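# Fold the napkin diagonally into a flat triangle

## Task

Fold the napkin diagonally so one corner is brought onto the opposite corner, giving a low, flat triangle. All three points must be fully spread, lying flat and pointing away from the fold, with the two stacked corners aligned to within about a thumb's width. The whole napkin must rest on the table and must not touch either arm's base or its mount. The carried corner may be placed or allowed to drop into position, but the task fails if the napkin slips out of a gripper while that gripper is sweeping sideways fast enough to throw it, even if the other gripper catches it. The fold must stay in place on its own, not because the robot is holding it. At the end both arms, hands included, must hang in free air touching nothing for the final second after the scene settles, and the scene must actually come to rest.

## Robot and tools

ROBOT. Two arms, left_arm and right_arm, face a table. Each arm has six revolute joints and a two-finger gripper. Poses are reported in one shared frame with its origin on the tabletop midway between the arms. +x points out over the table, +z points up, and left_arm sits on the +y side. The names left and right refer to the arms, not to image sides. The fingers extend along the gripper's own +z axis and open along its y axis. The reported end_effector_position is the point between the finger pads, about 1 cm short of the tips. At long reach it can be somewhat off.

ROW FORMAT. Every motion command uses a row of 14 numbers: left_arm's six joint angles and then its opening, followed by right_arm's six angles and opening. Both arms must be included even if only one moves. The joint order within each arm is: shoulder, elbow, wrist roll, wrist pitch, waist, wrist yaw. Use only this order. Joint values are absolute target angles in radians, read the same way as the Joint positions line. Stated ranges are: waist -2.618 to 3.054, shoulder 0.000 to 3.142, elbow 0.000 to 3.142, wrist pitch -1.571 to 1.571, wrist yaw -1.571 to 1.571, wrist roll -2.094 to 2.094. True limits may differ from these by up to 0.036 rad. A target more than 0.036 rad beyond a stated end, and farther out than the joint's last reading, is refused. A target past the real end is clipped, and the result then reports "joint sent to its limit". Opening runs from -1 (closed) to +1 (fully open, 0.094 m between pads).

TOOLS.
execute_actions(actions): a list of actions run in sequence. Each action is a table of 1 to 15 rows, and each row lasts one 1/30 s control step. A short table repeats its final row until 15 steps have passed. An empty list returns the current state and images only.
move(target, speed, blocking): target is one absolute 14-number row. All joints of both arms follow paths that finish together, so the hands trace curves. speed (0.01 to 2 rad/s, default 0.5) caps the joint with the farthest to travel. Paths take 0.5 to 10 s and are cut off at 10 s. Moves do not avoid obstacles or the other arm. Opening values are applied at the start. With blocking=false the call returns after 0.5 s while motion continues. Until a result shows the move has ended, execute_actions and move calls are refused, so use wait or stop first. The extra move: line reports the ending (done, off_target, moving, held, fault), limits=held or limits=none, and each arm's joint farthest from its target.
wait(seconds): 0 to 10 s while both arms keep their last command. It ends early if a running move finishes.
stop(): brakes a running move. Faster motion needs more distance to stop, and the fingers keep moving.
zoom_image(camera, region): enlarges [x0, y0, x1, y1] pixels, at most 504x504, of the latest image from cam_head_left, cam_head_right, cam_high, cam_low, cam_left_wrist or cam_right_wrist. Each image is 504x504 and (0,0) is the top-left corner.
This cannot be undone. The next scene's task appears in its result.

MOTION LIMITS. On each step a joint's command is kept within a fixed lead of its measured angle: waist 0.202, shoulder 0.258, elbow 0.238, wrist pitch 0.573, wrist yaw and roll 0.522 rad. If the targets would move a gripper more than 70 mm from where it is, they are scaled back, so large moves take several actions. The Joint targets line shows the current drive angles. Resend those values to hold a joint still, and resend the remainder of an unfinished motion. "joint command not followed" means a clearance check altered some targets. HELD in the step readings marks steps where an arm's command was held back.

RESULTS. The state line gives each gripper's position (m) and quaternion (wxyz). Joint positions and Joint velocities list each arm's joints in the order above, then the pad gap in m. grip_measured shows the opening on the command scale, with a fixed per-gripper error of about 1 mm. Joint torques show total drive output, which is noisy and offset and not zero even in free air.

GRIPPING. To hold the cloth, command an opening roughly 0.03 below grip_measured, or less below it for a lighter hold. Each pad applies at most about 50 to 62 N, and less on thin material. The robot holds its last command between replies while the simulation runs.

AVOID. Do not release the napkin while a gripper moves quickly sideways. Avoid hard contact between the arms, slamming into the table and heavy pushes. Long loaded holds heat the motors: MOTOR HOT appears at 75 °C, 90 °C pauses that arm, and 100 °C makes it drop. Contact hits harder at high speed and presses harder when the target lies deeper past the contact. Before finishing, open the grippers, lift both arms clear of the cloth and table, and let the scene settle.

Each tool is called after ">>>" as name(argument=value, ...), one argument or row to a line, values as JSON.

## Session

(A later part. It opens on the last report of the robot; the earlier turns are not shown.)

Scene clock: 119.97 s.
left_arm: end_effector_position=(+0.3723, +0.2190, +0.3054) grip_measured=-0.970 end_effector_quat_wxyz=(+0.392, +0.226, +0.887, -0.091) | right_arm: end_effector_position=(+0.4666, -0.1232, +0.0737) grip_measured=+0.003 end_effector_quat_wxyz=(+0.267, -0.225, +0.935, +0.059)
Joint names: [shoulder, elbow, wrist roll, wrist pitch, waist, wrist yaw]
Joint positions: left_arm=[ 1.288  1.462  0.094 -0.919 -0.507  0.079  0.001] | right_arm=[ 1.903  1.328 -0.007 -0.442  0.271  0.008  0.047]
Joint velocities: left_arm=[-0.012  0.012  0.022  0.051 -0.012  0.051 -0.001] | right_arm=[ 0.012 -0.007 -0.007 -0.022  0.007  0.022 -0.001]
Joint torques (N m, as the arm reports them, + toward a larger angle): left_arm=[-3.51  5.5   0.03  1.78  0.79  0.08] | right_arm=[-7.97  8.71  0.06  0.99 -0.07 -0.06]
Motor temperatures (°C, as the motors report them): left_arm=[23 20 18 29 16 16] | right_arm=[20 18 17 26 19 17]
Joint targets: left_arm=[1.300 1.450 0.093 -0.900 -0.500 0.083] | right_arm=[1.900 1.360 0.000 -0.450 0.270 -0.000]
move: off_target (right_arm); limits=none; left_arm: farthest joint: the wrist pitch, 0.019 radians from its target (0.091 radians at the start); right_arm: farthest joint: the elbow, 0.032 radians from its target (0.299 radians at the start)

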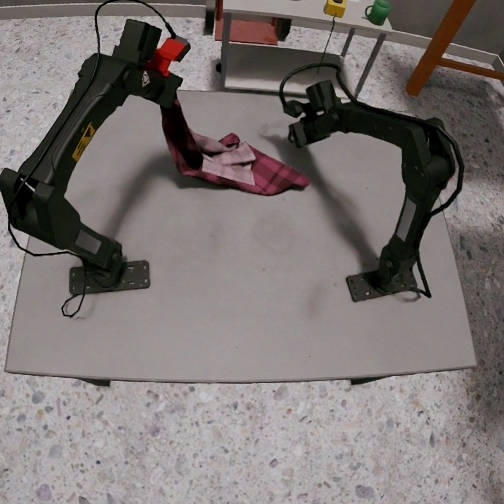

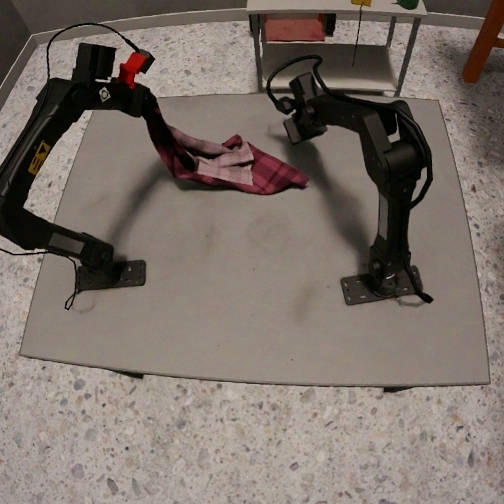

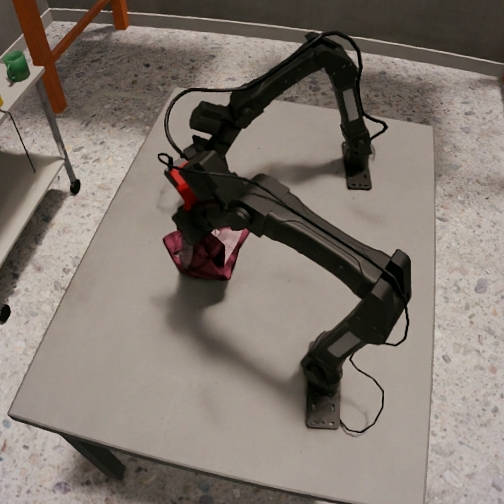

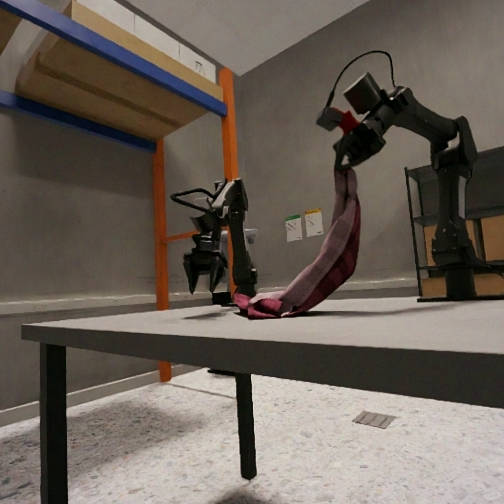

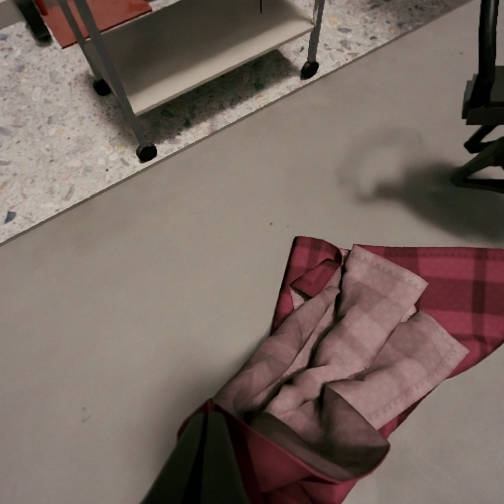

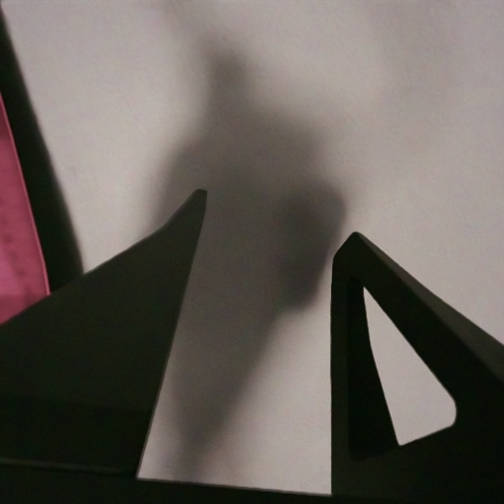

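>>> move(
  target=[1.3,1.45,0.093,-0.9,-0.5,0.083,-1,1.88,1.38,-1.0,-0.95,0.41,0,0],
  speed=0.5,
)

Scene clock: 140.87 s.
left_arm: end_effector_position=(+0.3723, +0.2190, +0.3055) grip_measured=-0.970 end_effector_quat_wxyz=(+0.392, +0.226, +0.887, -0.091) | right_arm: end_effector_position=(+0.3462, -0.1307, +0.0434) grip_measured=+0.003 end_effector_quat_wxyz=(+0.041, -0.713, +0.700, -0.012)
Joint names: [shoulder, elbow, wrist roll, wrist pitch, waist, wrist yaw]
Joint positions: left_arm=[ 1.288  1.462  0.094 -0.919 -0.507  0.079  0.001] | right_arm=[ 1.903  1.352 -0.994 -0.935  0.4    0.008  0.047]
Joint velocities: left_arm=[ 0.002 -0.012  0.022 -0.037 -0.002 -0.051 -0.   ] | right_arm=[-0.012  0.012 -0.051 -0.022 -0.002  0.081 -0.001]
Joint torques (N m, as the arm reports them, + toward a larger angle): left_arm=[-3.65  5.21  0.03  1.81  0.68  0.08] | right_arm=[-8.91  7.79 -0.08  0.1   0.77 -0.04]
Motor temperatures (°C, as the motors report them): left_arm=[22 20 18 30 16 16] | right_arm=[22 18 17 24 19 17]
Joint targets: left_arm=[1.300 1.450 0.093 -0.900 -0.500 0.083] | right_arm=[1.880 1.380 -1.000 -0.950 0.410 -0.000]
move: off_target (right_arm); limits=none; left_arm: farthest joint: the wrist pitch, 0.019 radians from its target (0.019 radians at the start); right_arm: farthest joint: the elbow, 0.028 radians from its target (0.052 radians at the start)

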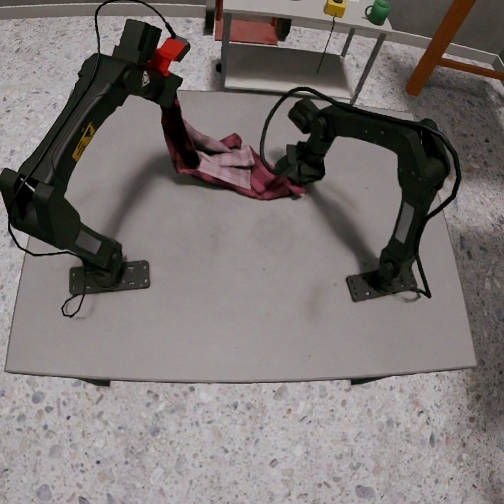

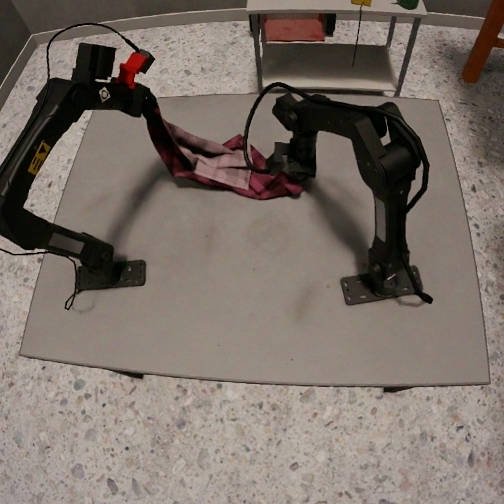

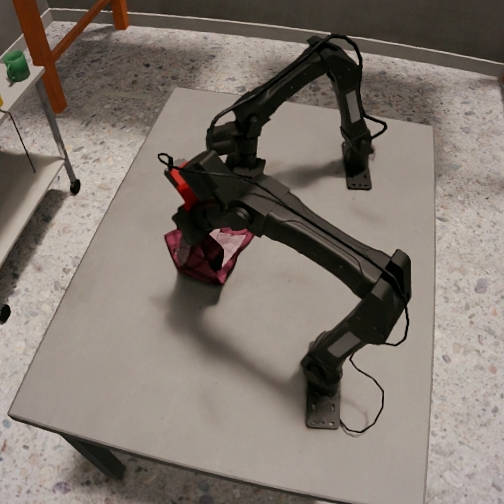

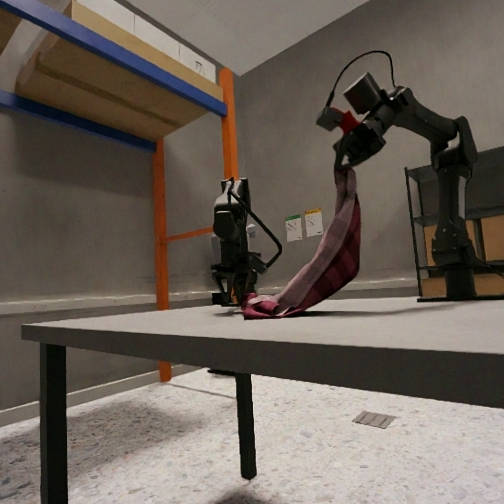

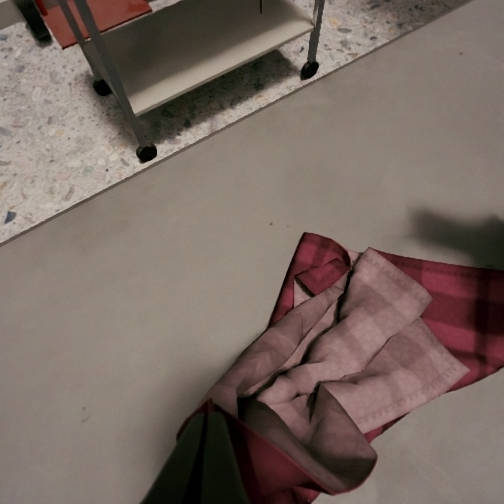

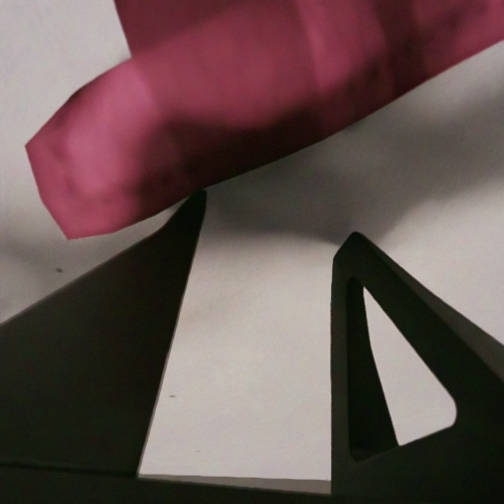

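>>> move(
  target=[1.3,1.45,0.093,-0.9,-0.5,0.083,-1,1.7,1.33,-0.6,-1.14,0.45,0,0.4],
)

>>> move(
  target=[1.3,1.45,0.093,-0.9,-0.5,0.083,-1,1.77,1.25,-0.6,-0.98,0.53,0,0.4],
  speed=0.2,
)

Scene clock: 146.77 s.
left_arm: end_effector_position=(+0.3723, +0.2190, +0.3055) grip_measured=-0.970 end_effector_quat_wxyz=(+0.392, +0.226, +0.887, -0.091) | right_arm: end_effector_position=(+0.3036, -0.1441, +0.0964) grip_measured=+0.397 end_effector_quat_wxyz=(+0.032, -0.582, +0.813, -0.003)
Joint names: [shoulder, elbow, wrist roll, wrist pitch, waist, wrist yaw]
Joint positions: left_arm=[ 1.288  1.462  0.094 -0.919 -0.507  0.079  0.001] | right_arm=[ 1.72   1.34  -0.607 -1.127  0.44   0.008  0.066]
Joint velocities: left_arm=[ 0.022 -0.007 -0.007 -0.007  0.002 -0.051  0.   ] | right_arm=[-0.002  0.002 -0.095 -0.037  0.007  0.007 -0.001]
Joint torques (N m, as the arm reports them, + toward a larger angle): left_arm=[-3.31  5.47  0.    1.84  0.78  0.08] | right_arm=[-7.38  5.31  0.1   0.06  0.7  -0.07]
Motor temperatures (°C, as the motors report them): left_arm=[22 20 18 30 16 16] | right_arm=[22 18 17 24 19 17]
Joint targets: left_arm=[1.300 1.450 0.093 -0.900 -0.500 0.083] | right_arm=[1.700 1.330 -0.600 -1.140 0.450 0.000]
move: done; limits=none; left_arm: farthest joint: the wrist pitch, 0.019 radians from its target (0.019 radians at the start); right_arm: farthest joint: the shoulder, 0.020 radians from its target (0.203 radians at the start)

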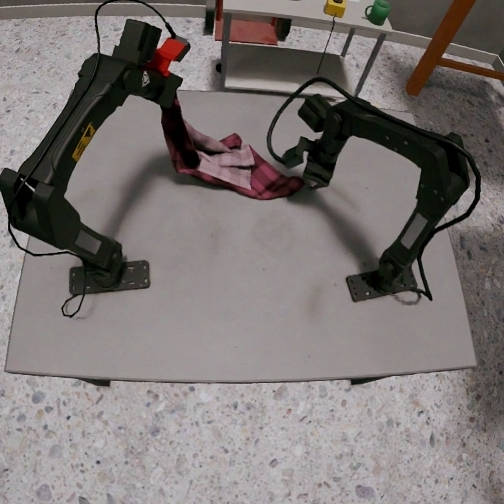

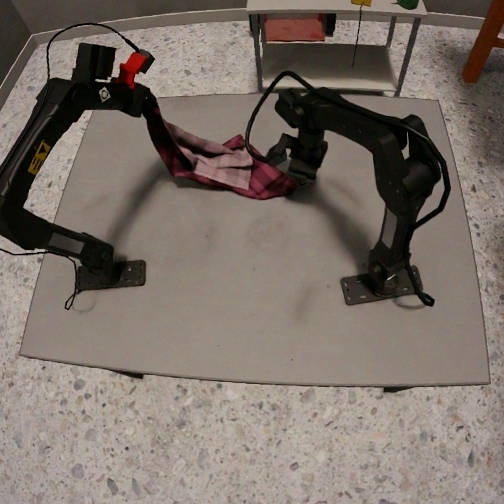

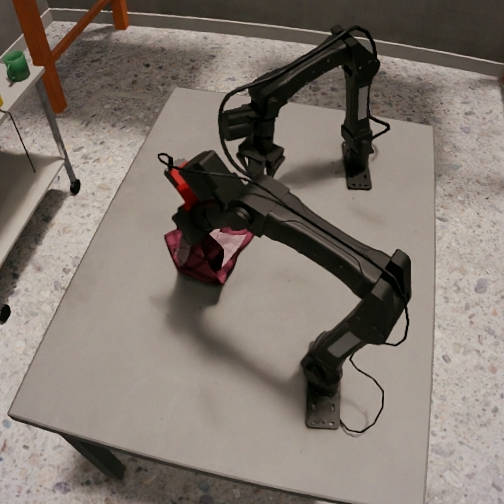

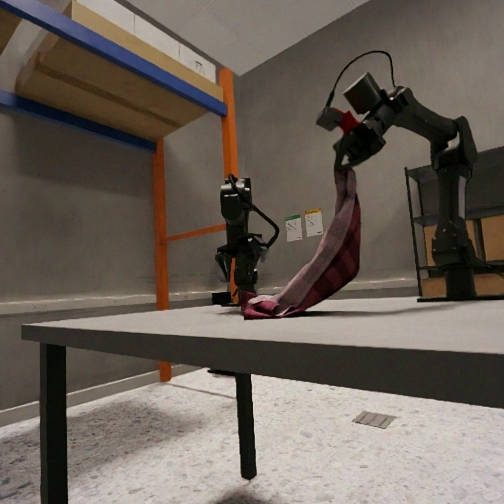

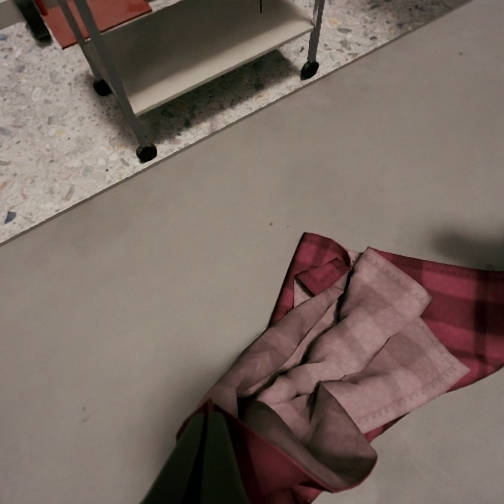

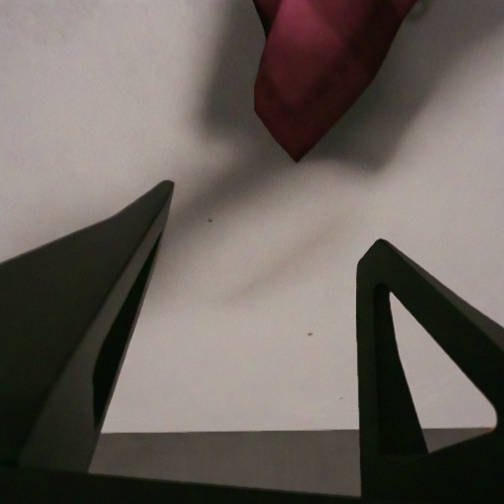

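Scene clock: 148.13 s.
left_arm: end_effector_position=(+0.3723, +0.2190, +0.3055) grip_measured=-0.970 end_effector_quat_wxyz=(+0.392, +0.226, +0.887, -0.091) | right_arm: end_effector_position=(+0.2925, -0.1189, +0.0628) grip_measured=+0.397 end_effector_quat_wxyz=(+0.035, -0.614, +0.789, -0.002)
Joint names: [shoulder, elbow, wrist roll, wrist pitch, waist, wrist yaw]
Joint positions: left_arm=[ 1.288  1.462  0.094 -0.919 -0.507  0.079  0.001] | right_arm=[ 1.766  1.257 -0.606 -0.992  0.521  0.008  0.066]
Joint velocities: left_arm=[ 0.012 -0.002  0.007 -0.051 -0.022 -0.081  0.001] | right_arm=[-0.002 -0.012  0.007  0.037  0.022  0.022 -0.001]
Joint torques (N m, as the arm reports them, + toward a larger angle): left_arm=[-3.48  5.45 -0.05  1.73  0.72  0.07] | right_arm=[-5.92  5.41  0.08  0.32  0.67 -0.08]
Motor temperatures (°C, as the motors report them): left_arm=[22 20 18 30 16 16] | right_arm=[22 18 17 24 19 17]
Joint targets: left_arm=[1.300 1.450 0.093 -0.900 -0.500 0.083] | right_arm=[1.770 1.250 -0.600 -0.980 0.530 0.000]
move: done; limits=none; left_arm: farthest joint: the wrist pitch, 0.019 radians from its target (0.019 radians at the start); right_arm: farthest joint: the wrist pitch, 0.012 radians from its target (0.147 radians at the start)

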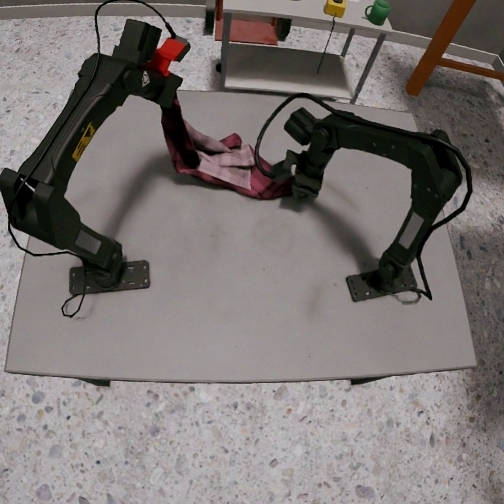

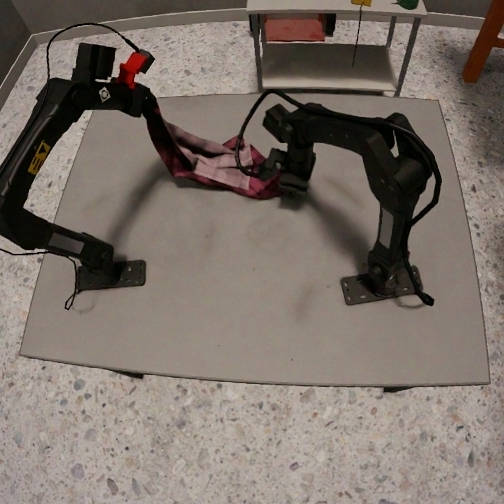

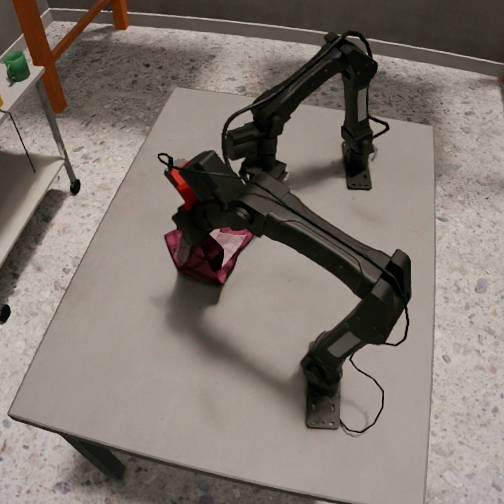

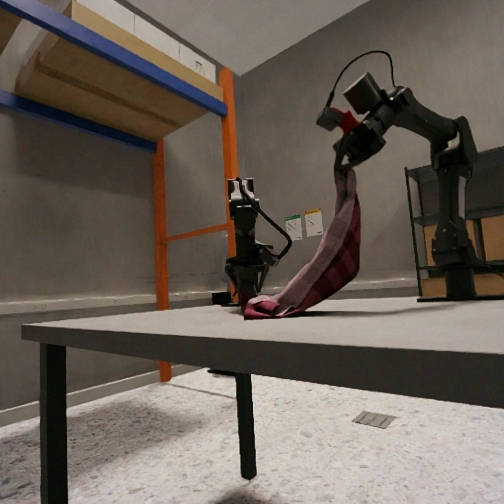

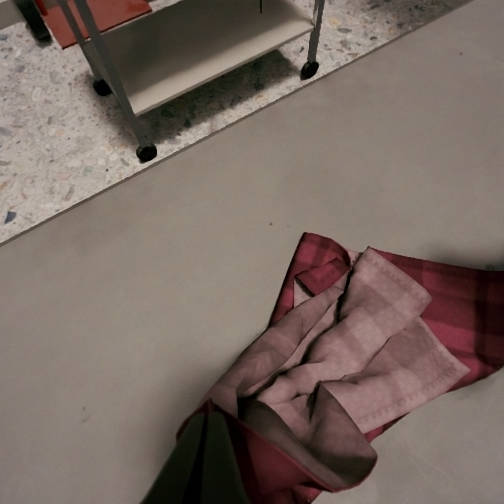

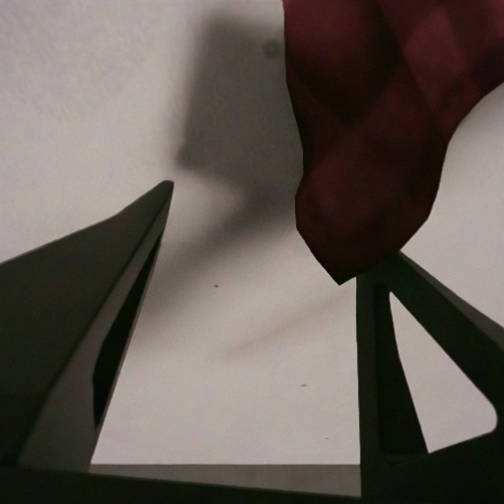

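>>> move(
  target=[1.3,1.45,0.093,-0.9,-0.5,0.083,-1,1.83,1.25,-0.6,-0.9,0.48,0,0.4],
  speed=0.15,
)

>>> move(
  target=[1.3,1.45,0.093,-0.9,-0.5,0.083,-1,1.83,1.25,-0.6,-0.9,0.48,0,-1],
)

>>> move(
  target=[1.7,2.15,0.093,-1.15,-0.28,0.083,-1,1.7,2.15,-0.6,-1.15,0.08,0,-1],
  speed=0.3,
)

Scene clock: 153.27 s.
left_arm: end_effector_position=(+0.3723, +0.2190, +0.3055) grip_measured=-0.970 end_effector_quat_wxyz=(+0.392, +0.226, +0.887, -0.091) | right_arm: end_effector_position=(+0.3113, -0.1168, +0.0453) grip_measured=+0.397 end_effector_quat_wxyz=(+0.045, -0.601, +0.798, -0.002)
Joint names: [shoulder, elbow, wrist roll, wrist pitch, waist, wrist yaw]
Joint positions: left_arm=[ 1.288  1.462  0.094 -0.919 -0.507  0.079  0.001] | right_arm=[ 1.825  1.257 -0.606 -0.912  0.49   0.008  0.066]
Joint velocities: left_arm=[ 0.002 -0.007  0.007  0.007  0.002 -0.022 -0.001] | right_arm=[ 0.002  0.012  0.095 -0.022  0.002 -0.037  0.001]
Joint torques (N m, as the arm reports them, + toward a larger angle): left_arm=[-3.42  5.48  0.01  1.72  0.71  0.11] | right_arm=[-6.32  5.4   0.09  0.39 -0.85 -0.07]
Motor temperatures (°C, as the motors report them): left_arm=[22 20 18 30 16 16] | right_arm=[22 18 17 23 19 17]
Joint targets: left_arm=[1.300 1.450 0.093 -0.900 -0.500 0.083] | right_arm=[1.830 1.250 -0.600 -0.900 0.480 -0.000]
move: done; limits=none; left_arm: farthest joint: the wrist pitch, 0.019 radians from its target (0.019 radians at the start); right_arm: farthest joint: the wrist pitch, 0.012 radians from its target (0.091 radians at the start)

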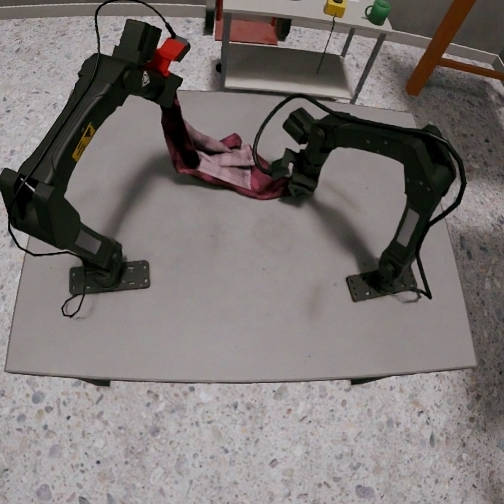

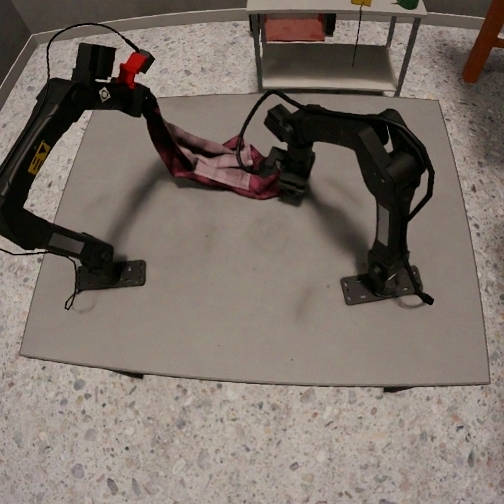

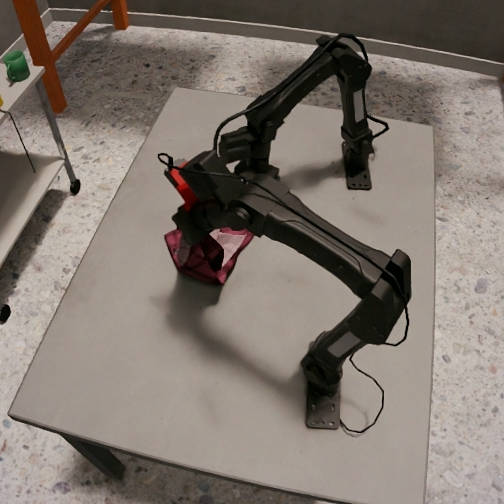

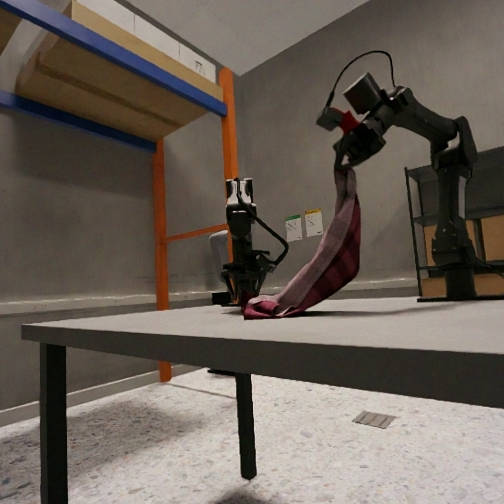

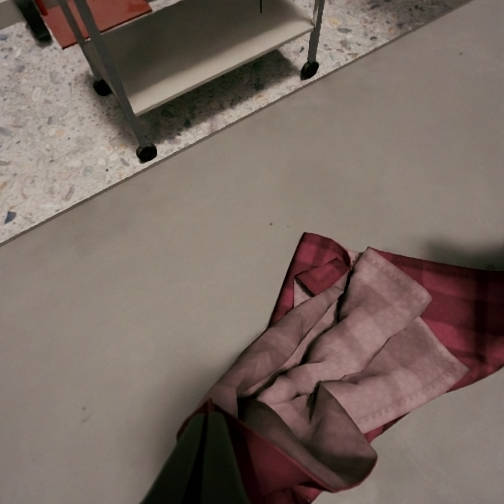

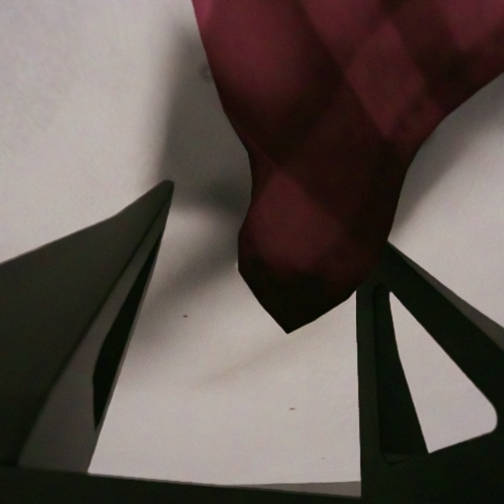

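Scene clock: 153.97 s.
left_arm: end_effector_position=(+0.3723, +0.2190, +0.3055) grip_measured=-0.970 end_effector_quat_wxyz=(+0.392, +0.226, +0.887, -0.091) | right_arm: end_effector_position=(+0.3115, -0.1166, +0.0454) grip_measured=-0.989 end_effector_quat_wxyz=(+0.046, -0.601, +0.798, -0.002)
Joint names: [shoulder, elbow, wrist roll, wrist pitch, waist, wrist yaw]
Joint positions: left_arm=[ 1.288  1.462  0.094 -0.919 -0.507  0.079  0.001] | right_arm=[ 1.825  1.257 -0.606 -0.912  0.49   0.008  0.001]
Joint velocities: left_arm=[-0.017 -0.007 -0.051  0.11  -0.017  0.007 -0.   ] | right_arm=[-0.007  0.022 -0.11  -0.022 -0.007 -0.095 -0.001]
Joint torques (N m, as the arm reports them, + toward a larger angle): left_arm=[-3.71  5.18 -0.02  1.76  0.74  0.09] | right_arm=[-6.29  5.32  0.09  0.38 -0.76 -0.08]
Motor temperatures (°C, as the motors report them): left_arm=[22 20 18 30 16 16] | right_arm=[21 18 17 23 19 17]
Joint targets: left_arm=[1.300 1.450 0.093 -0.900 -0.500 0.083] | right_arm=[1.830 1.250 -0.600 -0.900 0.480 0.000]
move: done; limits=none; left_arm: farthest joint: the wrist pitch, 0.019 radians from its target (0.019 radians at the start); right_arm: farthest joint: the wrist pitch, 0.012 radians from its target (0.012 radians at the start)

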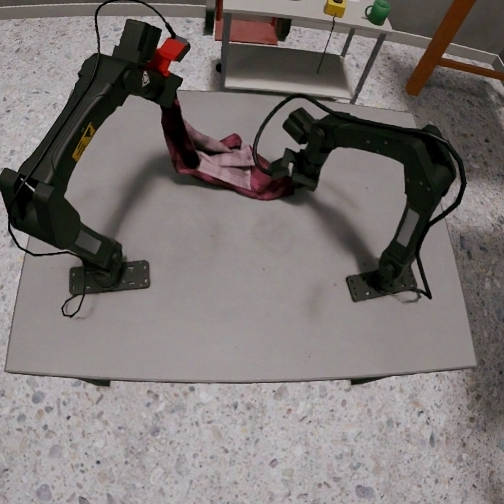

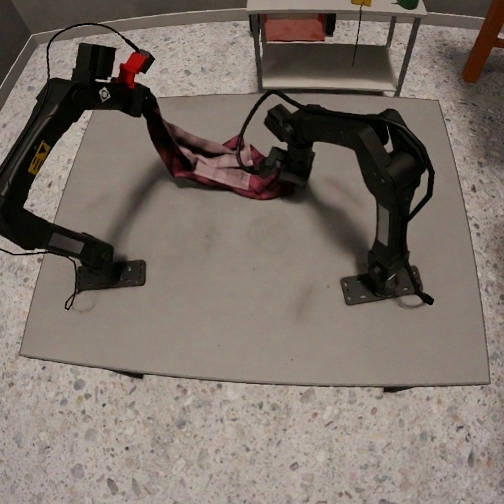

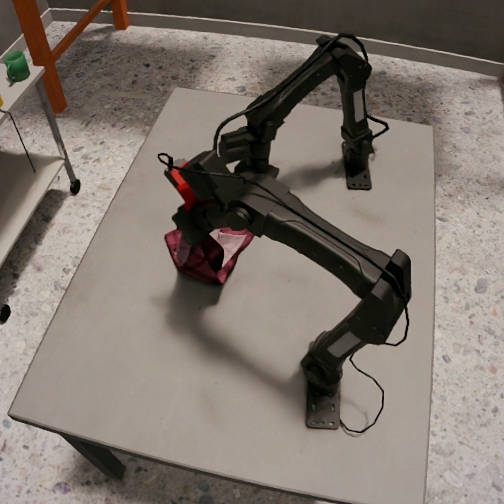

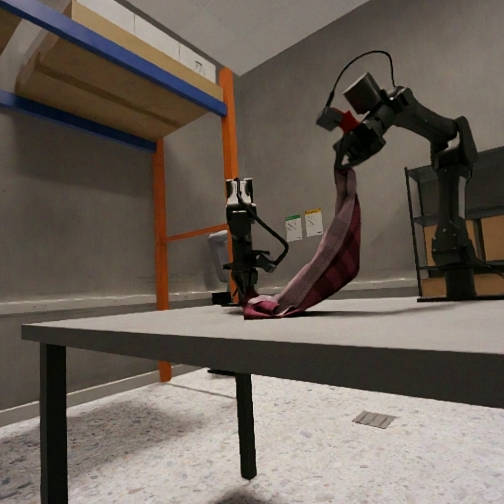

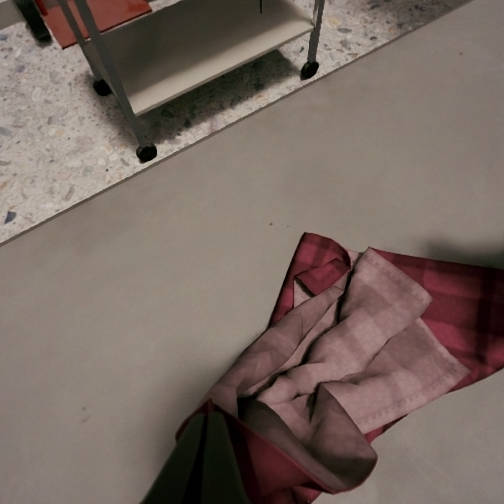

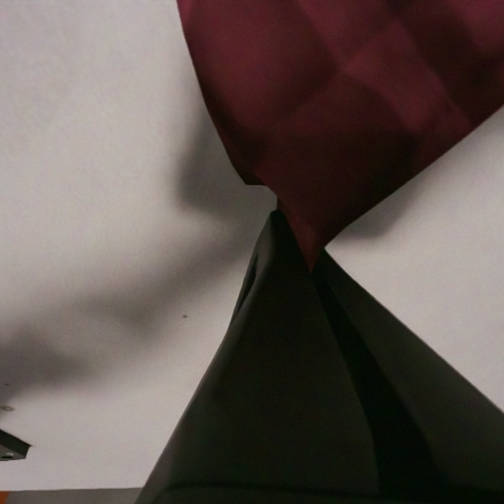

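Scene clock: 157.57 s.
left_arm: end_effector_position=(+0.4714, +0.2826, +0.3767) grip_measured=-0.970 end_effector_quat_wxyz=(+0.417, +0.127, +0.899, -0.048) | right_arm: end_effector_position=(+0.4688, -0.2121, +0.3648) grip_measured=-0.989 end_effector_quat_wxyz=(+0.400, -0.392, +0.826, -0.068)
Joint names: [shoulder, elbow, wrist roll, wrist pitch, waist, wrist yaw]
Joint positions: left_arm=[ 1.688  2.12   0.094 -1.14  -0.288  0.079  0.001] | right_arm=[ 1.719  2.125 -0.606 -1.143  0.089  0.008  0.001]
Joint velocities: left_arm=[-0.022 -0.012  0.037  0.051 -0.007  0.051 -0.001] | right_arm=[ 0.022  0.007 -0.022 -0.066 -0.002 -0.007 -0.001]
Joint torques (N m, as the arm reports them, + toward a larger angle): left_arm=[-6.46  7.83  0.02  1.47  0.62  0.05] | right_arm=[-7.23  7.65  0.07  1.28 -0.79 -0.07]
Motor temperatures (°C, as the motors report them): left_arm=[22 20 18 30 16 16] | right_arm=[22 18 17 23 19 17]
Joint targets: left_arm=[1.700 2.150 0.093 -1.150 -0.280 0.083] | right_arm=[1.700 2.150 -0.600 -1.150 0.080 0.000]
move: off_target (left_arm, right_arm); limits=none; left_arm: farthest joint: the elbow, 0.030 radians from its target (0.688 radians at the start); right_arm: farthest joint: the elbow, 0.025 radians from its target (0.893 radians at the start)

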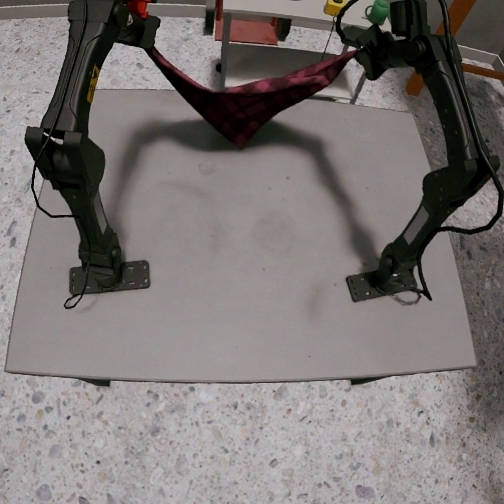

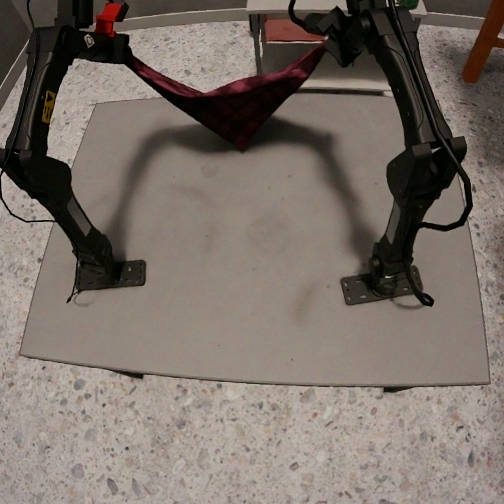

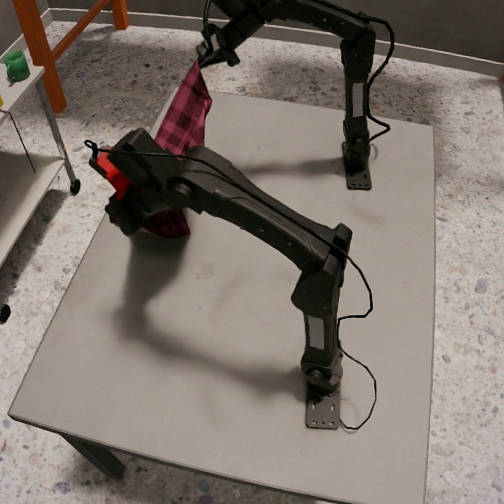

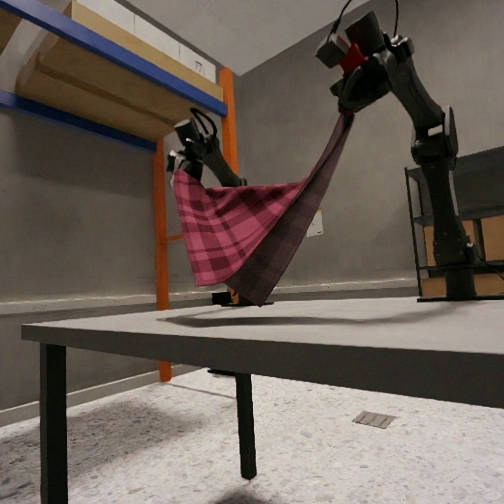

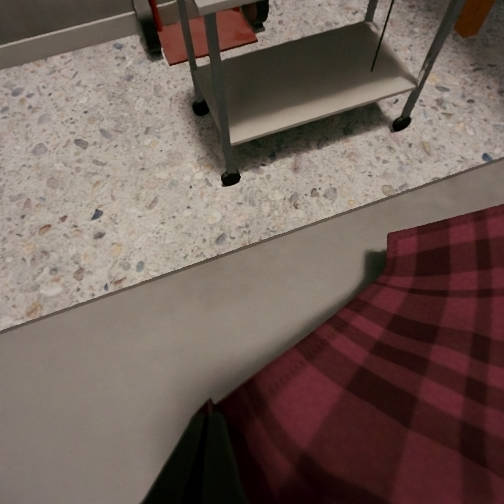

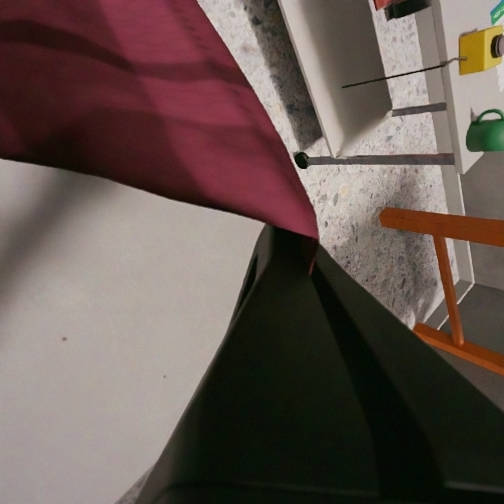

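>>> move(
  target=[0.8,1.3,0.8,-1.15,-0.31,0.083,-1,0.8,1.3,-1.0,-1.15,0.13,0,-1],
  speed=0.35,
)

>>> move(
  target=[1.6,1.55,0.8,-0.85,-0.23,0.083,-1,1.6,1.55,-1.0,-0.85,0,0,-1],
  speed=0.25,
)

Scene clock: 163.80 s.
left_arm: end_effector_position=(+0.2609, +0.3100, +0.3299) grip_measured=-0.970 end_effector_quat_wxyz=(+0.432, +0.432, +0.785, +0.101) | right_arm: end_effector_position=(+0.2540, -0.2654, +0.3271) grip_measured=-0.989 end_effector_quat_wxyz=(+0.414, -0.550, +0.710, -0.146)
Joint names: [shoulder, elbow, wrist roll, wrist pitch, waist, wrist yaw]
Joint positions: left_arm=[ 0.823  1.315  0.796 -1.147 -0.304  0.085  0.001] | right_arm=[ 0.818  1.309 -1.    -1.152  0.122 -0.002  0.001]
Joint velocities: left_arm=[ 0.002 -0.002  0.037 -0.022 -0.002  0.037 -0.   ] | right_arm=[ 0.007 -0.012 -0.007  0.037 -0.007 -0.007  0.   ]
Joint torques (N m, as the arm reports them, + toward a larger angle): left_arm=[-1.34  4.29  0.01  1.65 -0.41  0.01] | right_arm=[-0.48  4.97  0.03  1.44  0.68  0.  ]
Motor temperatures (°C, as the motors report them): left_arm=[22 20 18 30 16 16] | right_arm=[21 18 17 24 19 17]
Joint targets: left_arm=[0.800 1.300 0.800 -1.150 -0.310 0.083] | right_arm=[0.800 1.300 -1.000 -1.150 0.130 0.000]
move: off_target (left_arm); limits=none; left_arm: farthest joint: the shoulder, 0.023 radians from its target (0.888 radians at the start); right_arm: farthest joint: the shoulder, 0.018 radians from its target (0.919 radians at the start)

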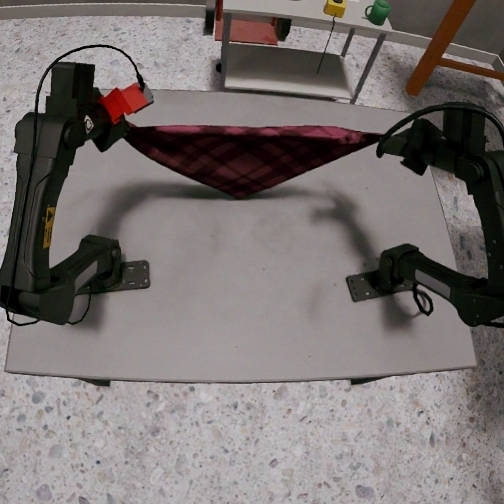

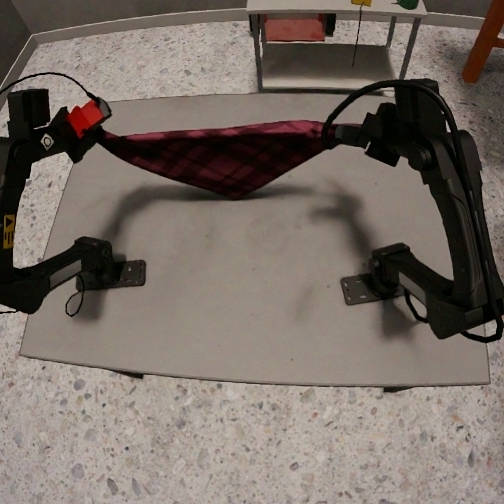

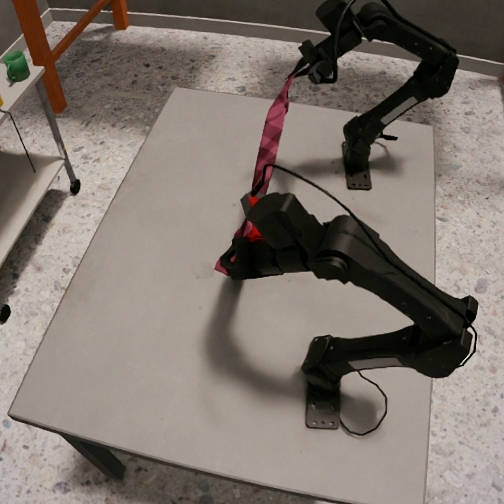

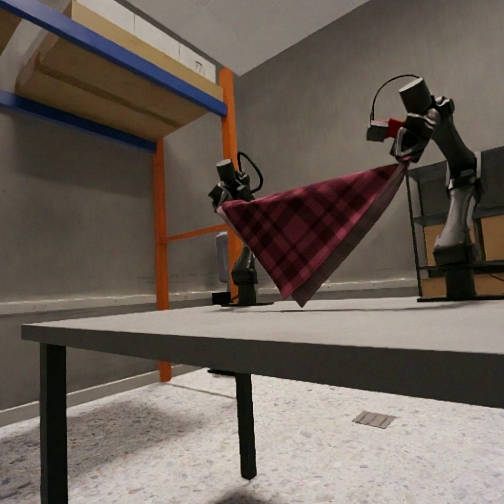

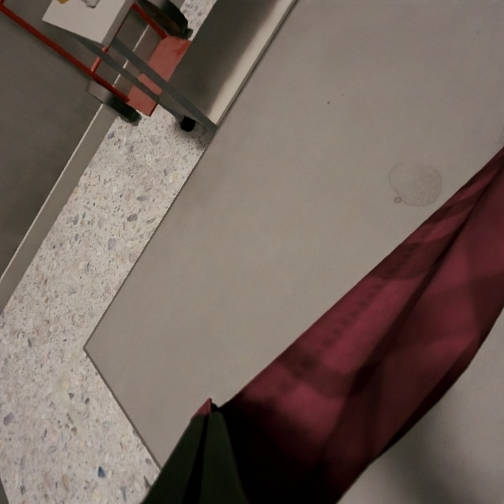

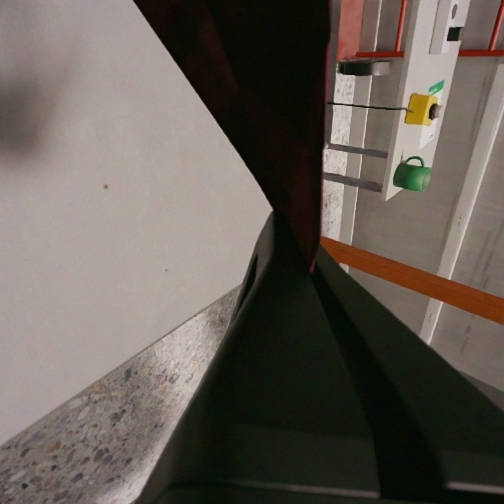

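Scene clock: 167.43 s.
left_arm: end_effector_position=(+0.4593, +0.3041, +0.2239) grip_measured=-0.970 end_effector_quat_wxyz=(+0.305, +0.425, +0.849, +0.067) | right_arm: end_effector_position=(+0.4550, -0.2481, +0.2205) grip_measured=-0.989 end_effector_quat_wxyz=(+0.284, -0.541, +0.783, -0.117)
Joint names: [shoulder, elbow, wrist roll, wrist pitch, waist, wrist yaw]
Joint positions: left_arm=[ 1.594  1.519  0.797 -0.864 -0.239  0.085  0.001] | right_arm=[ 1.601  1.518 -1.    -0.864  0.011 -0.004  0.001]
Joint velocities: left_arm=[ 0.002  0.002  0.007  0.007  0.012  0.022 -0.   ] | right_arm=[-0.007  0.012 -0.037 -0.022 -0.012 -0.037 -0.   ]
Joint torques (N m, as the arm reports them, + toward a larger angle): left_arm=[-7.01  8.92  0.01  1.43  1.13  0.09] | right_arm=[-5.83  8.99  0.02  1.28 -0.94  0.04]
Motor temperatures (°C, as the motors report them): left_arm=[22 21 18 30 16 16] | right_arm=[21 18 17 24 19 17]
Joint targets: left_arm=[1.600 1.550 0.800 -0.850 -0.230 0.083] | right_arm=[1.600 1.550 -1.000 -0.850 -0.000 -0.000]
move: off_target (left_arm, right_arm); limits=none; left_arm: farthest joint: the elbow, 0.031 radians from its target (0.235 radians at the start); right_arm: farthest joint: the elbow, 0.032 radians from its target (0.241 radians at the start)

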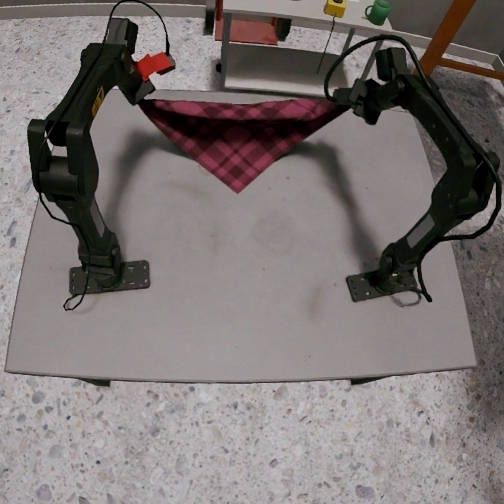

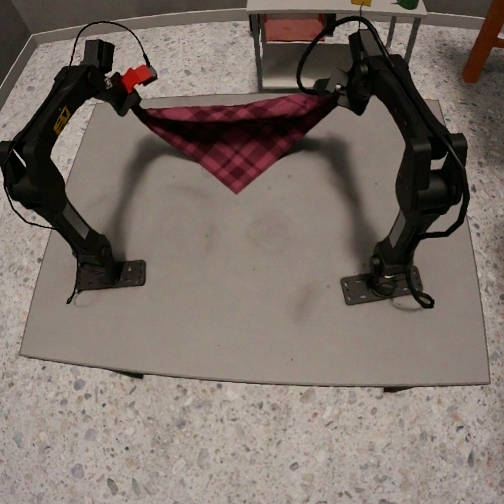

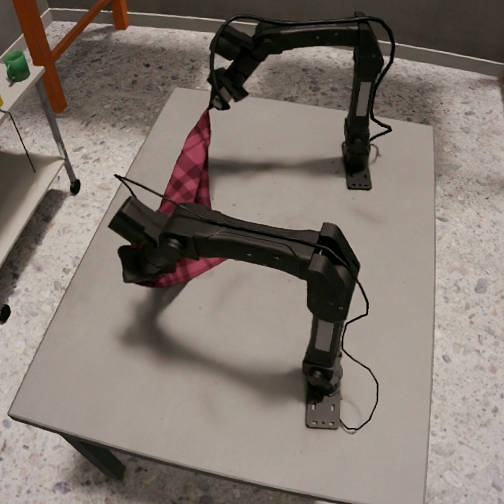

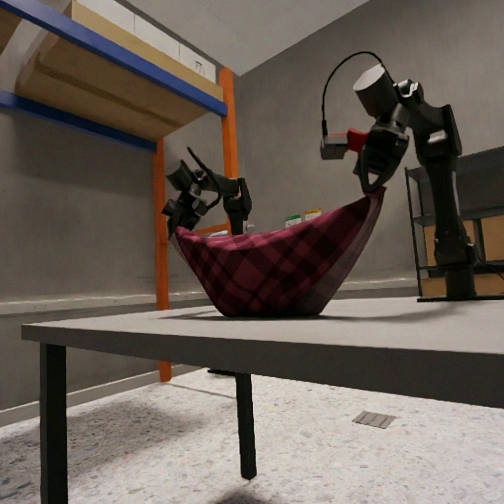

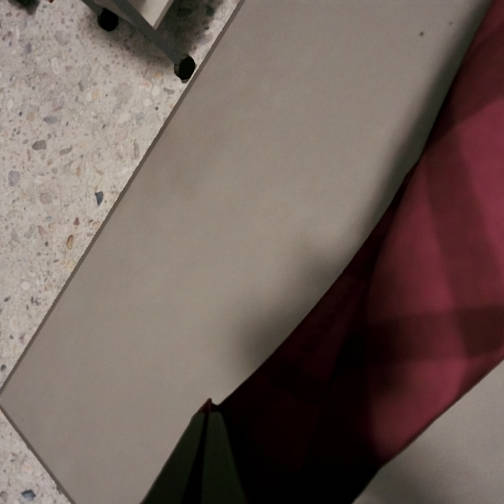

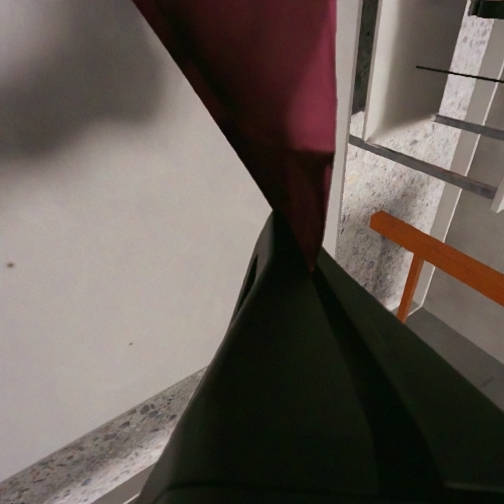

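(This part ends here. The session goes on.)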